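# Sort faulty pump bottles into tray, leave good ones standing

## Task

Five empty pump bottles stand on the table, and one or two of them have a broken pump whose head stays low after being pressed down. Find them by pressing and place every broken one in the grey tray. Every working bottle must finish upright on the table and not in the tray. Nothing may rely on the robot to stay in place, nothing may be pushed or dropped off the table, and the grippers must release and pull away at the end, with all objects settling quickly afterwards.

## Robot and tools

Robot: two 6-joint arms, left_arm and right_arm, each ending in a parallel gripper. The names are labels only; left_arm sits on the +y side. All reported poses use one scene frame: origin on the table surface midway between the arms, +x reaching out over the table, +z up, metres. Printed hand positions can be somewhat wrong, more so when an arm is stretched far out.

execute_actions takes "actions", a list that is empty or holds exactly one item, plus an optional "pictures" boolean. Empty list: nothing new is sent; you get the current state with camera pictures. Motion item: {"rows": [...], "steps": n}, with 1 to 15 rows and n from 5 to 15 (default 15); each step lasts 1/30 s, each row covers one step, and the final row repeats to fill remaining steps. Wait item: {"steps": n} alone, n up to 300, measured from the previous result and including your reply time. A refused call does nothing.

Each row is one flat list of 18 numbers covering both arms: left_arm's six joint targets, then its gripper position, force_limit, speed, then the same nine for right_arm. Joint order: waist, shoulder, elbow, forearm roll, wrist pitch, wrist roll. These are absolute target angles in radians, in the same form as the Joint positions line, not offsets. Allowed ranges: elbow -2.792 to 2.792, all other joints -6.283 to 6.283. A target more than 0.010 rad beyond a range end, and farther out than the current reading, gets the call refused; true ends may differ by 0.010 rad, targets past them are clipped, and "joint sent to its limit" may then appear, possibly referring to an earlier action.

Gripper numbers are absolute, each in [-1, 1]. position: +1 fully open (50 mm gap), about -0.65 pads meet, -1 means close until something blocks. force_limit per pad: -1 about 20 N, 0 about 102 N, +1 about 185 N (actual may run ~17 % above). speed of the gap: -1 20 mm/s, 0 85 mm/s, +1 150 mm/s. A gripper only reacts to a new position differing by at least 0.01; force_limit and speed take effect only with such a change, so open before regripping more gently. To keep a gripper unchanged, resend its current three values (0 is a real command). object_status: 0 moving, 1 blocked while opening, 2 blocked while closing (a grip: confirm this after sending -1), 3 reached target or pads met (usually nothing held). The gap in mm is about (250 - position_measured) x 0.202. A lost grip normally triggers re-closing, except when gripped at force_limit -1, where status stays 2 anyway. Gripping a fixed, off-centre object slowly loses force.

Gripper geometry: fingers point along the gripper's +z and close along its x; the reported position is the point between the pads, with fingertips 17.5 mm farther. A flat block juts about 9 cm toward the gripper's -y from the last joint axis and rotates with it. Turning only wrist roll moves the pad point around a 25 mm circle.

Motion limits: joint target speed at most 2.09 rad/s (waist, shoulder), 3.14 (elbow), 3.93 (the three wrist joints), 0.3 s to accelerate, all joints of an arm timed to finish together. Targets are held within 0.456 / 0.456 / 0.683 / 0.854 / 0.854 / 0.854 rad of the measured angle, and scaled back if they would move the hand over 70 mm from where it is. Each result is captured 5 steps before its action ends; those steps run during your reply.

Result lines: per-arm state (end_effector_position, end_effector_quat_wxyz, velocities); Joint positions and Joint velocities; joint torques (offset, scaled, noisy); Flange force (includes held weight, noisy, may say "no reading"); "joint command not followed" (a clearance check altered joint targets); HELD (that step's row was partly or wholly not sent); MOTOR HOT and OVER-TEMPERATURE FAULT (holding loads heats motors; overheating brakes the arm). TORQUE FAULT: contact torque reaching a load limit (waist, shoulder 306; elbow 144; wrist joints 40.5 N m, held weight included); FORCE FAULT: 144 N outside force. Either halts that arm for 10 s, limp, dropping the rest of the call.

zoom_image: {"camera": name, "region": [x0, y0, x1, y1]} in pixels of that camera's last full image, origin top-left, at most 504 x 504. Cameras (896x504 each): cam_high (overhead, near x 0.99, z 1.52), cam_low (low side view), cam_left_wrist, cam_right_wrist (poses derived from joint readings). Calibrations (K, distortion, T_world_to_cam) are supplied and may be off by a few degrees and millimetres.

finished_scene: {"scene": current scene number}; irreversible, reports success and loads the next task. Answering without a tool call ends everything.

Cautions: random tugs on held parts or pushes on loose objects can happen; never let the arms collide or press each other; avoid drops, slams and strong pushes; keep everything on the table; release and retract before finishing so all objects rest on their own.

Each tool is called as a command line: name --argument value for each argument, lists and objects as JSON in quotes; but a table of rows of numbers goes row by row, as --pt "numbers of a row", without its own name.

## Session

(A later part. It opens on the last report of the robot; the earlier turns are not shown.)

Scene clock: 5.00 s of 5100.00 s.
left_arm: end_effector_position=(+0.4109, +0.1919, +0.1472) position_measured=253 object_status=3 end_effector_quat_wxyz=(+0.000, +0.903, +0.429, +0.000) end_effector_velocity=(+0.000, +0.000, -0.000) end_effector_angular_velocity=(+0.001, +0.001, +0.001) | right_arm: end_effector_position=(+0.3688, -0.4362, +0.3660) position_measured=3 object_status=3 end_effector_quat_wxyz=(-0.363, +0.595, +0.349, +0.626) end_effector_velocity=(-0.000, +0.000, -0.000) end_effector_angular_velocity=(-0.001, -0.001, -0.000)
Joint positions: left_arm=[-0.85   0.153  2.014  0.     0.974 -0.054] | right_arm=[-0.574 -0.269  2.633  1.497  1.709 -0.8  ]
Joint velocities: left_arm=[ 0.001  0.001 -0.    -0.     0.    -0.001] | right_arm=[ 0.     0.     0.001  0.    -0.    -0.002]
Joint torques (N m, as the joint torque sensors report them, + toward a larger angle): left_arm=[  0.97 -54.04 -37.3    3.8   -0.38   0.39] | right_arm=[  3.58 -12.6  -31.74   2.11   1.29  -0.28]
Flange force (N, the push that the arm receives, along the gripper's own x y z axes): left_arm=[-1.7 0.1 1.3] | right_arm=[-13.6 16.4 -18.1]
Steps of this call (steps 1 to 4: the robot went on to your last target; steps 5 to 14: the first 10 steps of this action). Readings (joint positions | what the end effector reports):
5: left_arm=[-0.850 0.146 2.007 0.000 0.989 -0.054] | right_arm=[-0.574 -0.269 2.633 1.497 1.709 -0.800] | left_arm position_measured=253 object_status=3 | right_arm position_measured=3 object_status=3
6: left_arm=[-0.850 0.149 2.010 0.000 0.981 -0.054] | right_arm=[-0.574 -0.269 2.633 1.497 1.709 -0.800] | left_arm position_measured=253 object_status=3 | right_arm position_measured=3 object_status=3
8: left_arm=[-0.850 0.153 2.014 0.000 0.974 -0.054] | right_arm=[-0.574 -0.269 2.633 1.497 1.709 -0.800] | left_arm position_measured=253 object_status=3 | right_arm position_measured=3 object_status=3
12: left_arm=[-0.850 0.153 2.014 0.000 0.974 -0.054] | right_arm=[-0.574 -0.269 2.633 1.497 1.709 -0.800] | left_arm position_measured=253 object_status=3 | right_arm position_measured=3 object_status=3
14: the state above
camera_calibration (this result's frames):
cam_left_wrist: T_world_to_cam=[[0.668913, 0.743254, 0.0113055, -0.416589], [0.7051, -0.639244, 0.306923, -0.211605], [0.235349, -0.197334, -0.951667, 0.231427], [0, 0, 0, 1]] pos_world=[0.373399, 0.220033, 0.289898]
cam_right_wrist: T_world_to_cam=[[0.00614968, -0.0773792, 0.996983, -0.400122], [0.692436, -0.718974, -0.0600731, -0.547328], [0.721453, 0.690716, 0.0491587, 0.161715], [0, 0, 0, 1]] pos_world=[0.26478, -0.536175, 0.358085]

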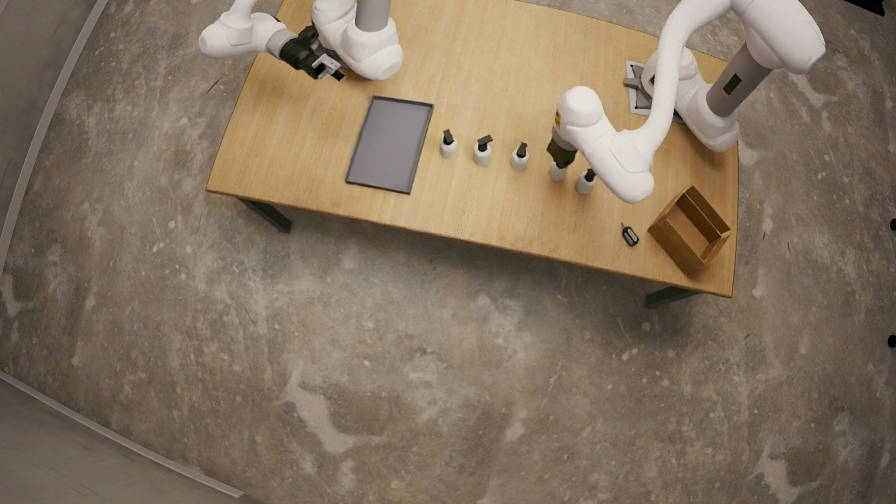

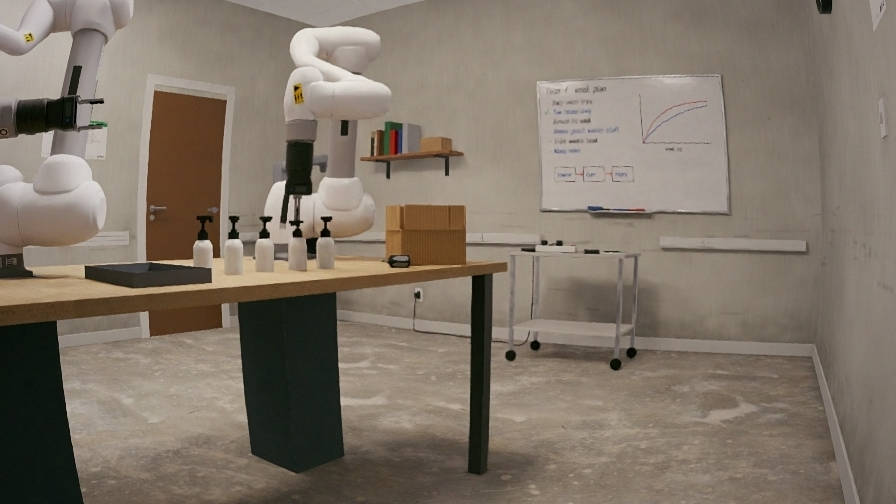

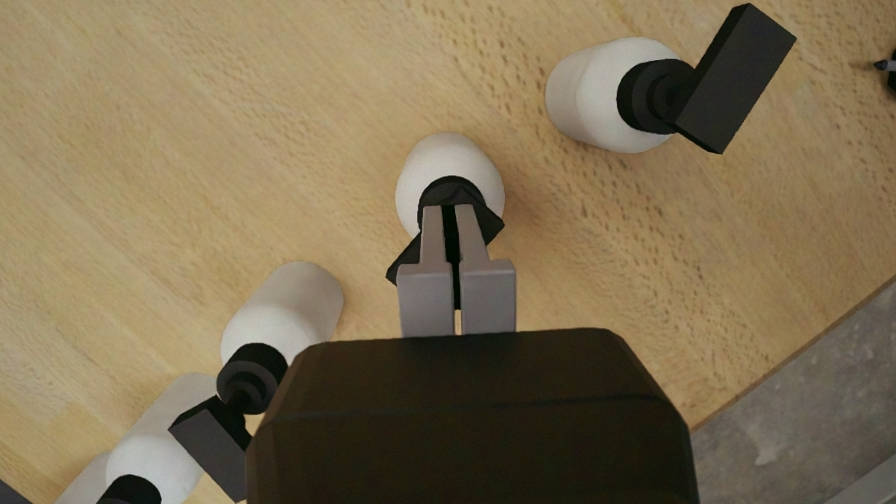

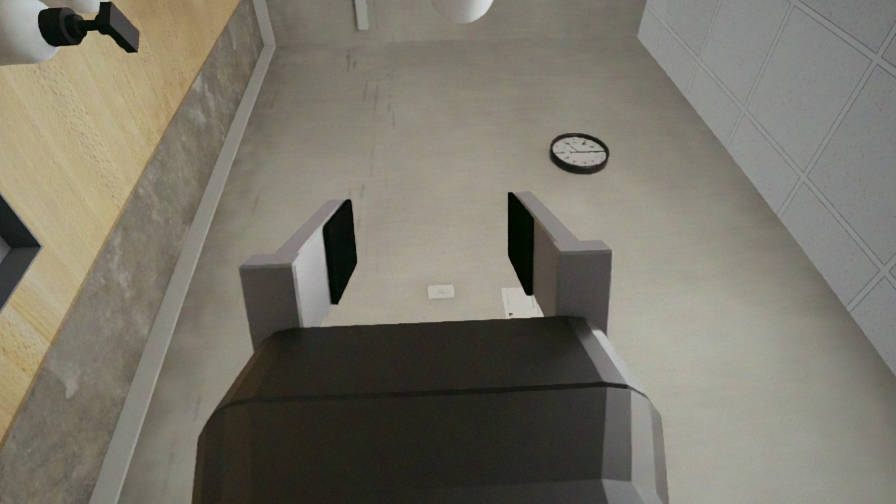

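execute_actions --actions '[{"rows":[[-0.85,0.156,2.0174,0,0.9682,-0.054,-1,0,0,-0.574,-0.269,2.633,1.497,1.709,-0.8,1,0,0]],"steps":10}]'

execute_actions --actions '[{"rows":[[-0.85,0.1124,1.9515,0,1.0777,-0.054,-1,0,0,-0.574,-0.269,2.633,1.497,1.709,-0.8,1,0,0]],"steps":9}]'

execute_actions --actions '[{"rows":[[-0.688,0.0693,2.0407,0,1.0316,-0.054,-1,0,0,-0.574,-0.269,2.633,1.497,1.709,-0.8,1,0,0]]}]'

execute_actions --actions '[{"rows":[[-0.688,0.075,2.047,0,1.0196,-0.054,-1,0,0,-0.574,-0.269,2.633,1.497,1.709,-0.8,1,0,0],[-0.688,0.081,2.053,0,1.0076,-0.054,-1,0,0,-0.574,-0.269,2.633,1.497,1.709,-0.8,1,0,0],[-0.688,0.087,2.059,0,0.9956,-0.054,-1,0,0,-0.574,-0.269,2.633,1.497,1.709,-0.8,1,0,0],[-0.688,0.091,2.063,0,0.9876,-0.054,-1,0,0,-0.574,-0.269,2.633,1.497,1.709,-0.8,1,0,0],[-0.688,0.095,2.067,0,0.9796,-0.054,-1,0,0,-0.574,-0.269,2.633,1.497,1.709,-0.8,1,0,0],[-0.688,0.099,2.072,0,0.9706,-0.054,-1,0,0,-0.574,-0.269,2.633,1.497,1.709,-0.8,1,0,0],[-0.688,0.104,2.0766,0,0.961,-0.054,-1,0,0,-0.574,-0.269,2.633,1.497,1.709,-0.8,1,0,0]]}]' --pictures true

zoom_image --camera "cam_low" --region '[180,170,360,290]'

Scene clock: 5.73 s of 5100.00 s.
left_arm: end_effector_position=(+0.4107, +0.1920, +0.1440) position_measured=253 object_status=3 end_effector_quat_wxyz=(-0.000, +0.903, +0.430, -0.000) end_effector_velocity=(+0.000, +0.000, -0.000) end_effector_angular_velocity=(+0.001, -0.001, -0.001) | right_arm: end_effector_position=(+0.3688, -0.4362, +0.3660) position_measured=3 object_status=3 end_effector_quat_wxyz=(-0.363, +0.595, +0.349, +0.626) end_effector_velocity=(-0.000, +0.000, -0.000) end_effector_angular_velocity=(-0.001, -0.000, -0.001)
Joint positions: left_arm=[-0.85   0.156  2.018 -0.     0.968 -0.054] | right_arm=[-0.574 -0.269  2.633  1.497  1.709 -0.8  ]
Joint velocities: left_arm=[ 0.    -0.     0.001  0.002 -0.001 -0.   ] | right_arm=[-0.    -0.002  0.001  0.    -0.001  0.   ]
Joint torques (N m, as the joint torque sensors report them, + toward a larger angle): left_arm=[  0.22 -54.93 -38.83   3.7   -0.24   0.12] | right_arm=[  2.04  -5.72 -32.87   2.63   1.71  -0.18]
Flange force (N, the push that the arm receives, along the gripper's own x y z axes): left_arm=[-0.3 -2.0 2.2] | right_arm=[1.2 -0.9 -10.8]
Steps of this call (steps 1 to 5: the last 5 steps of your previous action; steps 6 to 15: the robot went on to your last target; steps 16 to 17: nothing new was sent; steps 18 to 22: the first 5 steps of this action). Readings (joint positions | what the end effector reports):
18: left_arm=[-0.850 0.153 2.015 -0.000 0.973 -0.054] | right_arm=[-0.574 -0.269 2.633 1.497 1.709 -0.800] | left_arm position_measured=253 object_status=3 | right_arm position_measured=3 object_status=3
19: left_arm=[-0.850 0.155 2.016 -0.000 0.970 -0.054] | right_arm=[-0.574 -0.269 2.633 1.497 1.709 -0.800] | left_arm position_measured=253 object_status=3 | right_arm position_measured=3 object_status=3
21: left_arm=[-0.850 0.156 2.018 -0.000 0.968 -0.054] | right_arm=[-0.574 -0.269 2.633 1.497 1.709 -0.800] | left_arm position_measured=253 object_status=3 | right_arm position_measured=3 object_status=3
22: the state above

Scene clock: 6.03 s of 5100.00 s.
left_arm: end_effector_position=(+0.4133, +0.1897, +0.1763) position_measured=253 object_status=3 end_effector_quat_wxyz=(-0.001, +0.903, +0.430, -0.000) end_effector_velocity=(+0.053, -0.048, +0.533) end_effector_angular_velocity=(-0.055, -0.062, -0.000) | right_arm: end_effector_position=(+0.3688, -0.4362, +0.3660) position_measured=3 object_status=3 end_effector_quat_wxyz=(-0.363, +0.595, +0.349, +0.626) end_effector_velocity=(-0.000, +0.000, -0.000) end_effector_angular_velocity=(-0.000, -0.001, +0.000)
Joint positions: left_arm=[-0.85   0.131  1.979 -0.     1.034 -0.054] | right_arm=[-0.574 -0.269  2.633  1.497  1.709 -0.8  ]
Joint velocities: left_arm=[-0.    -0.413 -0.634  0.001  0.964 -0.   ] | right_arm=[ 0.001 -0.     0.     0.    -0.    -0.001]
Joint torques (N m, as the joint torque sensors report them, + toward a larger angle): left_arm=[  4.5  -84.01 -52.14   5.03  -0.22   0.19] | right_arm=[  6.07  -8.35 -33.17   1.97   1.75   0.16]
Flange force (N, the push that the arm receives, along the gripper's own x y z axes): left_arm=[-2.6 3.8 0.4] | right_arm=[-6.0 3.4 -26.7]
Steps of this call (steps 1 to 5: the last 5 steps of your previous action; steps 6 to 9: the first 4 steps of this action). Readings (joint positions | what the end effector reports):
6: left_arm=[-0.850 0.156 2.017 -0.000 0.969 -0.054] | right_arm=[-0.574 -0.269 2.633 1.497 1.709 -0.800] | left_arm position_measured=253 object_status=3 | right_arm position_measured=3 object_status=3
7: left_arm=[-0.850 0.153 2.013 -0.000 0.977 -0.054] | right_arm=[-0.574 -0.269 2.633 1.497 1.709 -0.800] | left_arm position_measured=253 object_status=3 | right_arm position_measured=3 object_status=3
9: the state above

Scene clock: 6.53 s of 5100.00 s.
left_arm: end_effector_position=(+0.4302, +0.2817, +0.1801) position_measured=253 object_status=3 end_effector_quat_wxyz=(-0.000, +0.866, +0.501, -0.000) end_effector_velocity=(+0.004, +0.037, -0.007) end_effector_angular_velocity=(-0.002, -0.003, +0.067) | right_arm: end_effector_position=(+0.3688, -0.4362, +0.3660) position_measured=3 object_status=3 end_effector_quat_wxyz=(-0.363, +0.595, +0.349, +0.626) end_effector_velocity=(-0.001, +0.001, -0.000) end_effector_angular_velocity=(+0.000, -0.000, +0.001)
Joint positions: left_arm=[-0.689  0.069  2.04  -0.     1.032 -0.054] | right_arm=[-0.574 -0.269  2.633  1.497  1.709 -0.8  ]
Joint velocities: left_arm=[ 0.068 -0.018  0.034 -0.    -0.02   0.001] | right_arm=[ 0.    -0.001  0.002 -0.     0.001 -0.   ]
Joint torques (N m, as the joint torque sensors report them, + toward a larger angle): left_arm=[-22.44 -35.61 -48.7    3.66  -0.32   0.35] | right_arm=[  2.02  -9.06 -33.55   1.8    2.14   0.64]
Flange force (N, the push that the arm receives, along the gripper's own x y z axes): left_arm=[1.1 2.9 6.8] | right_arm=[-11.1 8.0 -7.9]
Steps of this call (steps 1 to 5: the last 5 steps of your previous action; steps 6 to 15: the first 10 steps of this action). Readings (joint positions | what the end effector reports):
6: left_arm=[-0.850 0.112 1.951 -0.000 1.078 -0.054] | right_arm=[-0.574 -0.269 2.633 1.497 1.709 -0.800] | left_arm position_measured=253 object_status=3 | right_arm position_measured=3 object_status=3
7: left_arm=[-0.845 0.111 1.954 -0.000 1.076 -0.054] | right_arm=[-0.574 -0.269 2.633 1.497 1.709 -0.800] | left_arm position_measured=253 object_status=3 | right_arm position_measured=3 object_status=3
9: left_arm=[-0.814 0.103 1.971 -0.000 1.067 -0.054] | right_arm=[-0.574 -0.269 2.633 1.497 1.709 -0.800] | left_arm position_measured=253 object_status=3 | right_arm position_measured=3 object_status=3
13: left_arm=[-0.708 0.075 2.030 -0.000 1.037 -0.054] | right_arm=[-0.574 -0.269 2.633 1.497 1.709 -0.800] | left_arm position_measured=253 object_status=3 | right_arm position_measured=3 object_status=3
15: the state above

Scene clock: 7.03 s of 5100.00 s.
left_arm: end_effector_position=(+0.4302, +0.2822, +0.1449) position_measured=253 object_status=3 end_effector_quat_wxyz=(-0.000, +0.865, +0.501, -0.000) end_effector_velocity=(+0.002, -0.001, -0.001) end_effector_angular_velocity=(-0.002, -0.004, -0.001) | right_arm: end_effector_position=(+0.3688, -0.4362, +0.3660) position_measured=3 object_status=3 end_effector_quat_wxyz=(-0.363, +0.595, +0.349, +0.626) end_effector_velocity=(-0.000, -0.000, +0.000) end_effector_angular_velocity=(+0.001, +0.000, +0.001)
Joint positions: left_arm=[-0.688  0.104  2.077  0.     0.961 -0.054] | right_arm=[-0.574 -0.269  2.633  1.497  1.709 -0.8  ]
Joint velocities: left_arm=[-0.     0.003 -0.     0.    -0.007  0.   ] | right_arm=[-0.001  0.001  0.    -0.001  0.002  0.   ]
Joint torques (N m, as the joint torque sensors report them, + toward a larger angle): left_arm=[  0.51 -47.33 -36.03   3.12  -0.04   0.2 ] | right_arm=[  0.63  -5.49 -31.44   1.99   1.88   0.43]
Flange force (N, the push that the arm receives, along the gripper's own x y z axes): left_arm=[-1.8 -0.6 0.2] | right_arm=[-0.1 3.3 -2.8]
Steps of this call (steps 1 to 5: the last 5 steps of your previous action; steps 6 to 15: the first 10 steps of this action). Readings (joint positions | what the end effector reports):
6: left_arm=[-0.688 0.069 2.041 0.000 1.031 -0.054] | right_arm=[-0.574 -0.269 2.633 1.497 1.709 -0.800] | left_arm position_measured=253 object_status=3 | right_arm position_measured=3 object_status=3
7: left_arm=[-0.688 0.072 2.044 0.000 1.024 -0.054] | right_arm=[-0.574 -0.269 2.633 1.497 1.709 -0.800] | left_arm position_measured=253 object_status=3 | right_arm position_measured=3 object_status=3
9: left_arm=[-0.688 0.084 2.056 0.000 1.001 -0.054] | right_arm=[-0.574 -0.269 2.633 1.497 1.709 -0.800] | left_arm position_measured=253 object_status=3 | right_arm position_measured=3 object_status=3
13: left_arm=[-0.688 0.102 2.075 0.000 0.965 -0.054] | right_arm=[-0.574 -0.269 2.633 1.497 1.709 -0.800] | left_arm position_measured=253 object_status=3 | right_arm position_measured=3 object_status=3
15: the state above
camera_calibration (this result's frames):
cam_left_wrist: T_world_to_cam=[[0.540225, 0.841445, 0.0112598, -0.468894], [0.799201, -0.517202, 0.306235, -0.241587], [0.263503, -0.156437, -0.951889, 0.218921], [0, 0, 0, 1]] pos_world=[0.388698, 0.303847, 0.287651]
cam_right_wrist: T_world_to_cam=[[0.00614989, -0.0773792, 0.996983, -0.400122], [0.692436, -0.718974, -0.0600733, -0.547328], [0.721453, 0.690716, 0.0491586, 0.161715], [0, 0, 0, 1]] pos_world=[0.26478, -0.536175, 0.358085]

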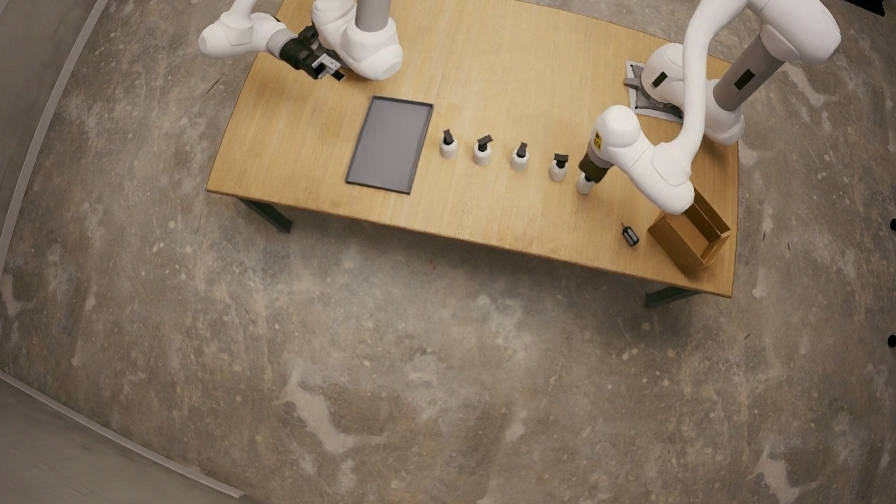

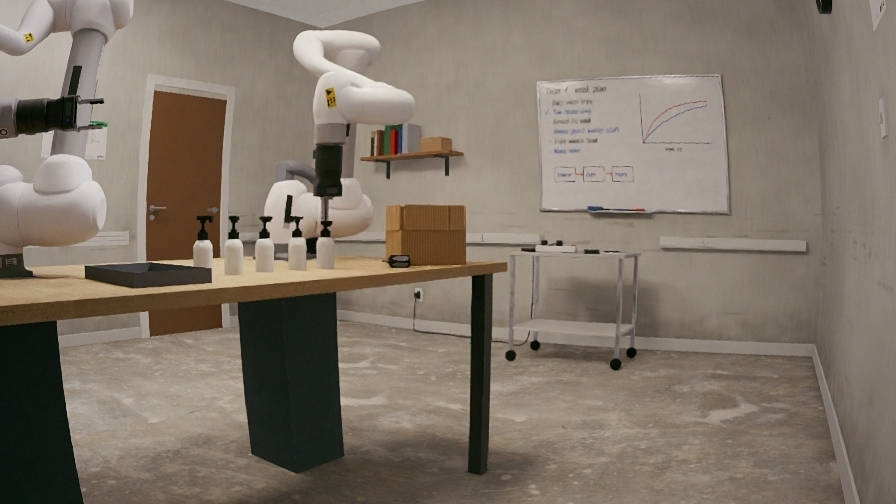

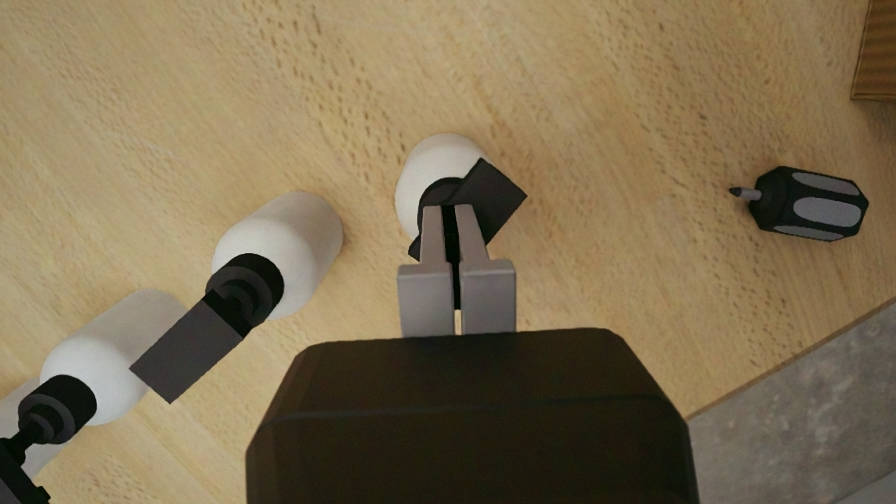

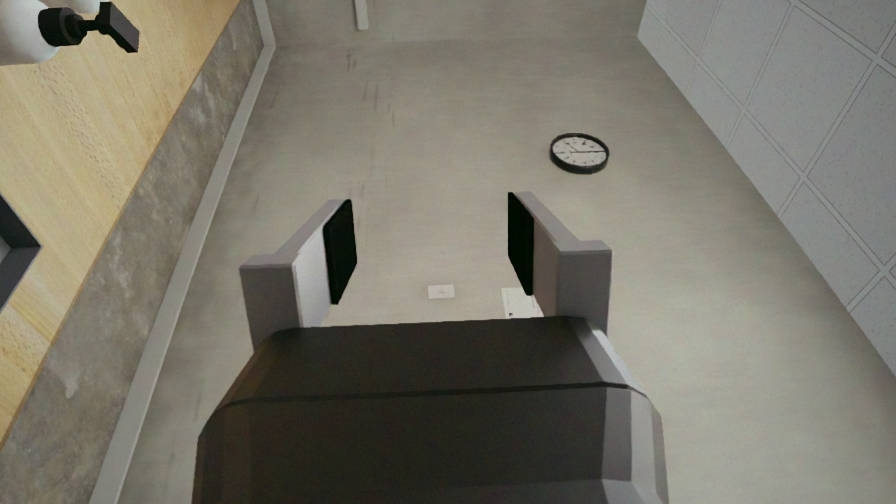

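Region (180, 170, 360, 290) of cam_low's 896x504 image, scaled by 2.800, with more detail than that image has.

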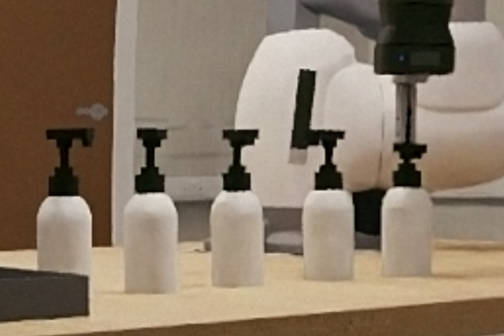

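execute_actions --actions '[{"rows":[[-0.688,0.06,2.03,0,1.0516,-0.054,-1,0,0,-0.574,-0.269,2.633,1.497,1.709,-0.8,1,0,0]],"steps":9}]'

execute_actions --actions '[{"rows":[[-0.989,0.2207,1.8206,0,1.1003,-0.054,-1,0,0,-0.574,-0.269,2.633,1.497,1.709,-0.8,1,0,0]]}]'

execute_actions --actions '[{"steps":12}]' --pictures true

Scene clock: 7.43 s of 5100.00 s.
left_arm: end_effector_position=(+0.4305, +0.2819, +0.1751) position_measured=253 object_status=3 end_effector_quat_wxyz=(-0.000, +0.865, +0.501, -0.000) end_effector_velocity=(+0.023, -0.013, +0.439) end_effector_angular_velocity=(-0.054, -0.087, +0.000) | right_arm: end_effector_position=(+0.3688, -0.4362, +0.3660) position_measured=3 object_status=3 end_effector_quat_wxyz=(-0.363, +0.595, +0.349, +0.626) end_effector_velocity=(-0.000, +0.000, -0.000) end_effector_angular_velocity=(+0.002, +0.002, +0.000)
Joint positions: left_arm=[-0.688  0.075  2.045 -0.     1.023 -0.054] | right_arm=[-0.574 -0.269  2.633  1.497  1.709 -0.8  ]
Joint velocities: left_arm=[ 0.002 -0.424 -0.461  0.002  0.783  0.   ] | right_arm=[-0.     0.001  0.001  0.     0.001  0.001]
Joint torques (N m, as the joint torque sensors report them, + toward a larger angle): left_arm=[  0.9  -58.26 -40.58   4.28  -0.72   0.19] | right_arm=[  0.94  -8.7  -32.25   2.29   1.51   0.26]
Flange force (N, the push that the arm receives, along the gripper's own x y z axes): left_arm=[1.3 4.5 -1.9] | right_arm=[-8.0 9.1 -6.5]
Steps of this call (steps 1 to 5: the last 5 steps of your previous action; steps 6 to 8: the robot went on to your last target; steps 9 to 12: the first 4 steps of this action). Readings (joint positions | what the end effector reports):
9: left_arm=[-0.688 0.104 2.077 0.000 0.961 -0.054] | right_arm=[-0.574 -0.269 2.633 1.497 1.709 -0.800] | left_arm position_measured=253 object_status=3 | right_arm position_measured=3 object_status=3
10: left_arm=[-0.688 0.100 2.073 -0.000 0.970 -0.054] | right_arm=[-0.574 -0.269 2.633 1.497 1.709 -0.800] | left_arm position_measured=253 object_status=3 | right_arm position_measured=3 object_status=3
12: the state above

Scene clock: 7.93 s of 5100.00 s.
left_arm: end_effector_position=(+0.4267, +0.1495, +0.1984) position_measured=253 object_status=3 end_effector_quat_wxyz=(+0.000, +0.911, +0.413, +0.000) end_effector_velocity=(-0.087, -0.539, +0.017) end_effector_angular_velocity=(+0.002, +0.003, -0.780) | right_arm: end_effector_position=(+0.3688, -0.4362, +0.3660) position_measured=3 object_status=3 end_effector_quat_wxyz=(-0.363, +0.595, +0.349, +0.626) end_effector_velocity=(-0.000, +0.000, -0.000) end_effector_angular_velocity=(+0.000, +0.000, +0.000)
Joint positions: left_arm=[-0.886  0.166  1.892 -0.     1.084 -0.054] | right_arm=[-0.574 -0.269  2.633  1.497  1.709 -0.8  ]
Joint velocities: left_arm=[-0.781  0.42  -0.543 -0.001  0.126 -0.   ] | right_arm=[ 0.    -0.     0.001 -0.     0.    -0.001]
Joint torques (N m, as the joint torque sensors report them, + toward a larger angle): left_arm=[ -0.78 -62.18 -38.63   3.52   0.51   0.16] | right_arm=[  0.87 -10.31 -31.57   2.23   1.41   0.4 ]
Flange force (N, the push that the arm receives, along the gripper's own x y z axes): left_arm=[-1.4 4.7 6.8] | right_arm=[-11.1 13.7 -6.3]
Steps of this call (steps 1 to 5: the last 5 steps of your previous action; steps 6 to 15: the first 10 steps of this action). Readings (joint positions | what the end effector reports):
6: left_arm=[-0.688 0.060 2.030 -0.000 1.052 -0.054] | right_arm=[-0.574 -0.269 2.633 1.497 1.709 -0.800] | left_arm position_measured=253 object_status=3 | right_arm position_measured=3 object_status=3
7: left_arm=[-0.692 0.062 2.027 -0.000 1.052 -0.054] | right_arm=[-0.574 -0.269 2.633 1.497 1.709 -0.800] | left_arm position_measured=253 object_status=3 | right_arm position_measured=3 object_status=3
9: left_arm=[-0.724 0.079 2.005 -0.000 1.058 -0.054] | right_arm=[-0.574 -0.269 2.633 1.497 1.709 -0.800] | left_arm position_measured=253 object_status=3 | right_arm position_measured=3 object_status=3
13: left_arm=[-0.833 0.137 1.929 -0.000 1.075 -0.054] | right_arm=[-0.574 -0.269 2.633 1.497 1.709 -0.800] | left_arm position_measured=253 object_status=3 | right_arm position_measured=3 object_status=3
15: the state above

Scene clock: 8.33 s of 5100.00 s.
left_arm: end_effector_position=(+0.4101, +0.0784, +0.1999) position_measured=253 object_status=3 end_effector_quat_wxyz=(-0.000, +0.931, +0.366, -0.000) end_effector_velocity=(+0.000, -0.000, -0.001) end_effector_angular_velocity=(+0.001, +0.000, -0.001) | right_arm: end_effector_position=(+0.3688, -0.4362, +0.3660) position_measured=3 object_status=3 end_effector_quat_wxyz=(-0.363, +0.595, +0.349, +0.626) end_effector_velocity=(-0.000, +0.000, -0.000) end_effector_angular_velocity=(+0.000, -0.000, +0.000)
Joint positions: left_arm=[-0.989  0.221  1.821  0.     1.1   -0.054] | right_arm=[-0.574 -0.269  2.633  1.497  1.709 -0.8  ]
Joint velocities: left_arm=[-0.     0.002 -0.001  0.001  0.    -0.   ] | right_arm=[ 0.     0.     0.001 -0.     0.    -0.001]
Joint torques (N m, as the joint torque sensors report them, + toward a larger angle): left_arm=[  1.15 -65.6  -40.27   3.82  -0.14   0.1 ] | right_arm=[  4.66  -8.05 -32.98   2.21   1.73  -0.36]
Flange force (N, the push that the arm receives, along the gripper's own x y z axes): left_arm=[-1.9 2.9 3.9] | right_arm=[-4.2 3.6 -21.3]
Kept back: nothing.
Steps of this call (steps 1 to 5: the last 5 steps of your previous action; steps 6 to 12: the robot went on to your last target). Readings (joint positions | what the end effector reports):
1: left_arm=[-0.913 0.180 1.874 -0.000 1.088 -0.054] | right_arm=[-0.574 -0.269 2.633 1.497 1.709 -0.800] | left_arm position_measured=253 object_status=3 | right_arm position_measured=3 object_status=3
2: left_arm=[-0.939 0.194 1.856 -0.000 1.092 -0.054] | right_arm=[-0.574 -0.269 2.633 1.497 1.709 -0.800] | left_arm position_measured=253 object_status=3 | right_arm position_measured=3 object_status=3
4: left_arm=[-0.978 0.215 1.828 -0.000 1.098 -0.054] | right_arm=[-0.574 -0.269 2.633 1.497 1.709 -0.800] | left_arm position_measured=253 object_status=3 | right_arm position_measured=3 object_status=3
8: left_arm=[-0.989 0.221 1.821 0.000 1.100 -0.054] | right_arm=[-0.574 -0.269 2.633 1.497 1.709 -0.800] | left_arm position_measured=253 object_status=3 | right_arm position_measured=3 object_status=3
12: the state above
camera_calibration (this result's frames):
cam_left_wrist: T_world_to_cam=[[0.765261, 0.643624, 0.011158, -0.363931], [0.61009, -0.730701, 0.306375, -0.253548], [0.205343, -0.227649, -0.951846, 0.2741], [0, 0, 0, 1]] pos_world=[0.376905, 0.111365, 0.342643]
cam_right_wrist: T_world_to_cam=[[0.00614975, -0.0773792, 0.996983, -0.400122], [0.692436, -0.718974, -0.0600732, -0.547328], [0.721453, 0.690716, 0.0491587, 0.161715], [0, 0, 0, 1]] pos_world=[0.26478, -0.536175, 0.358085]

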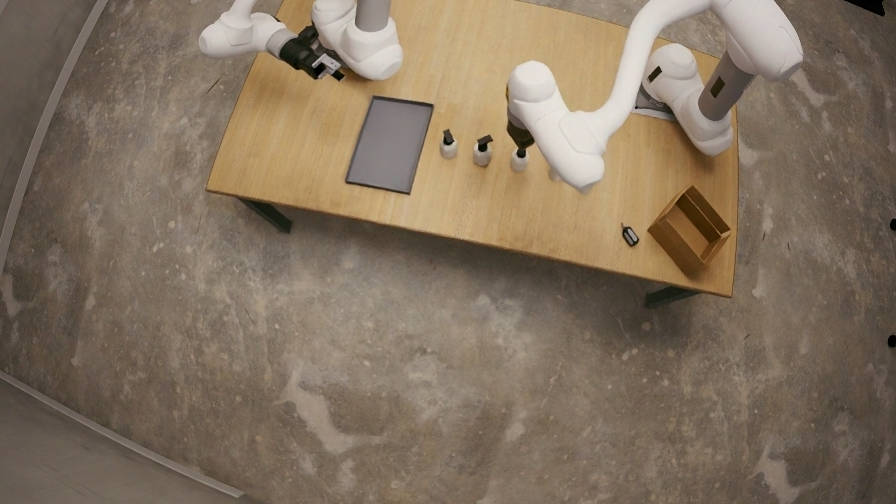

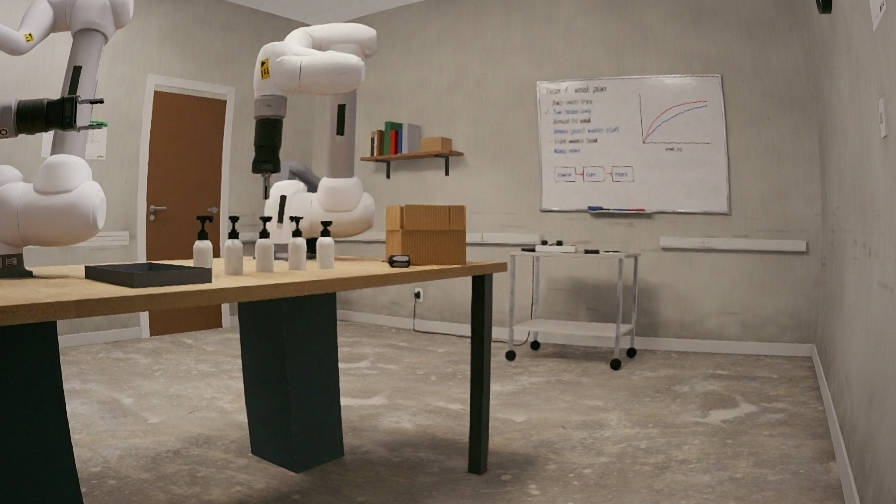

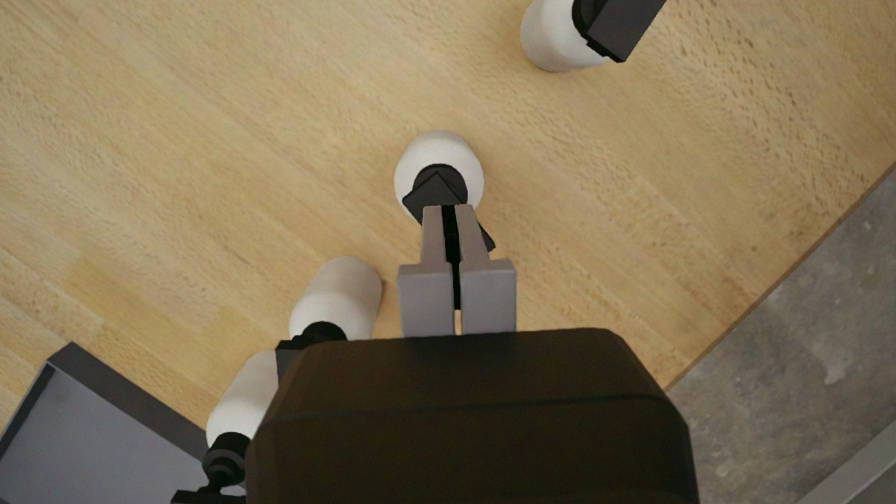

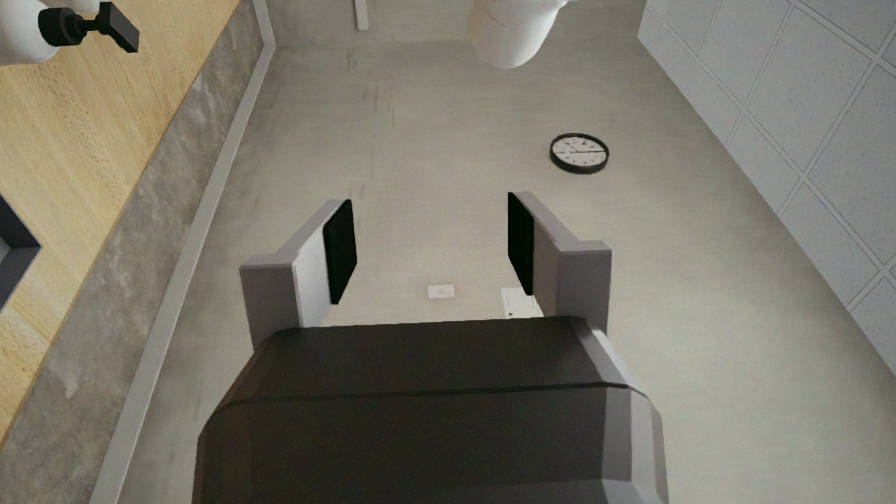

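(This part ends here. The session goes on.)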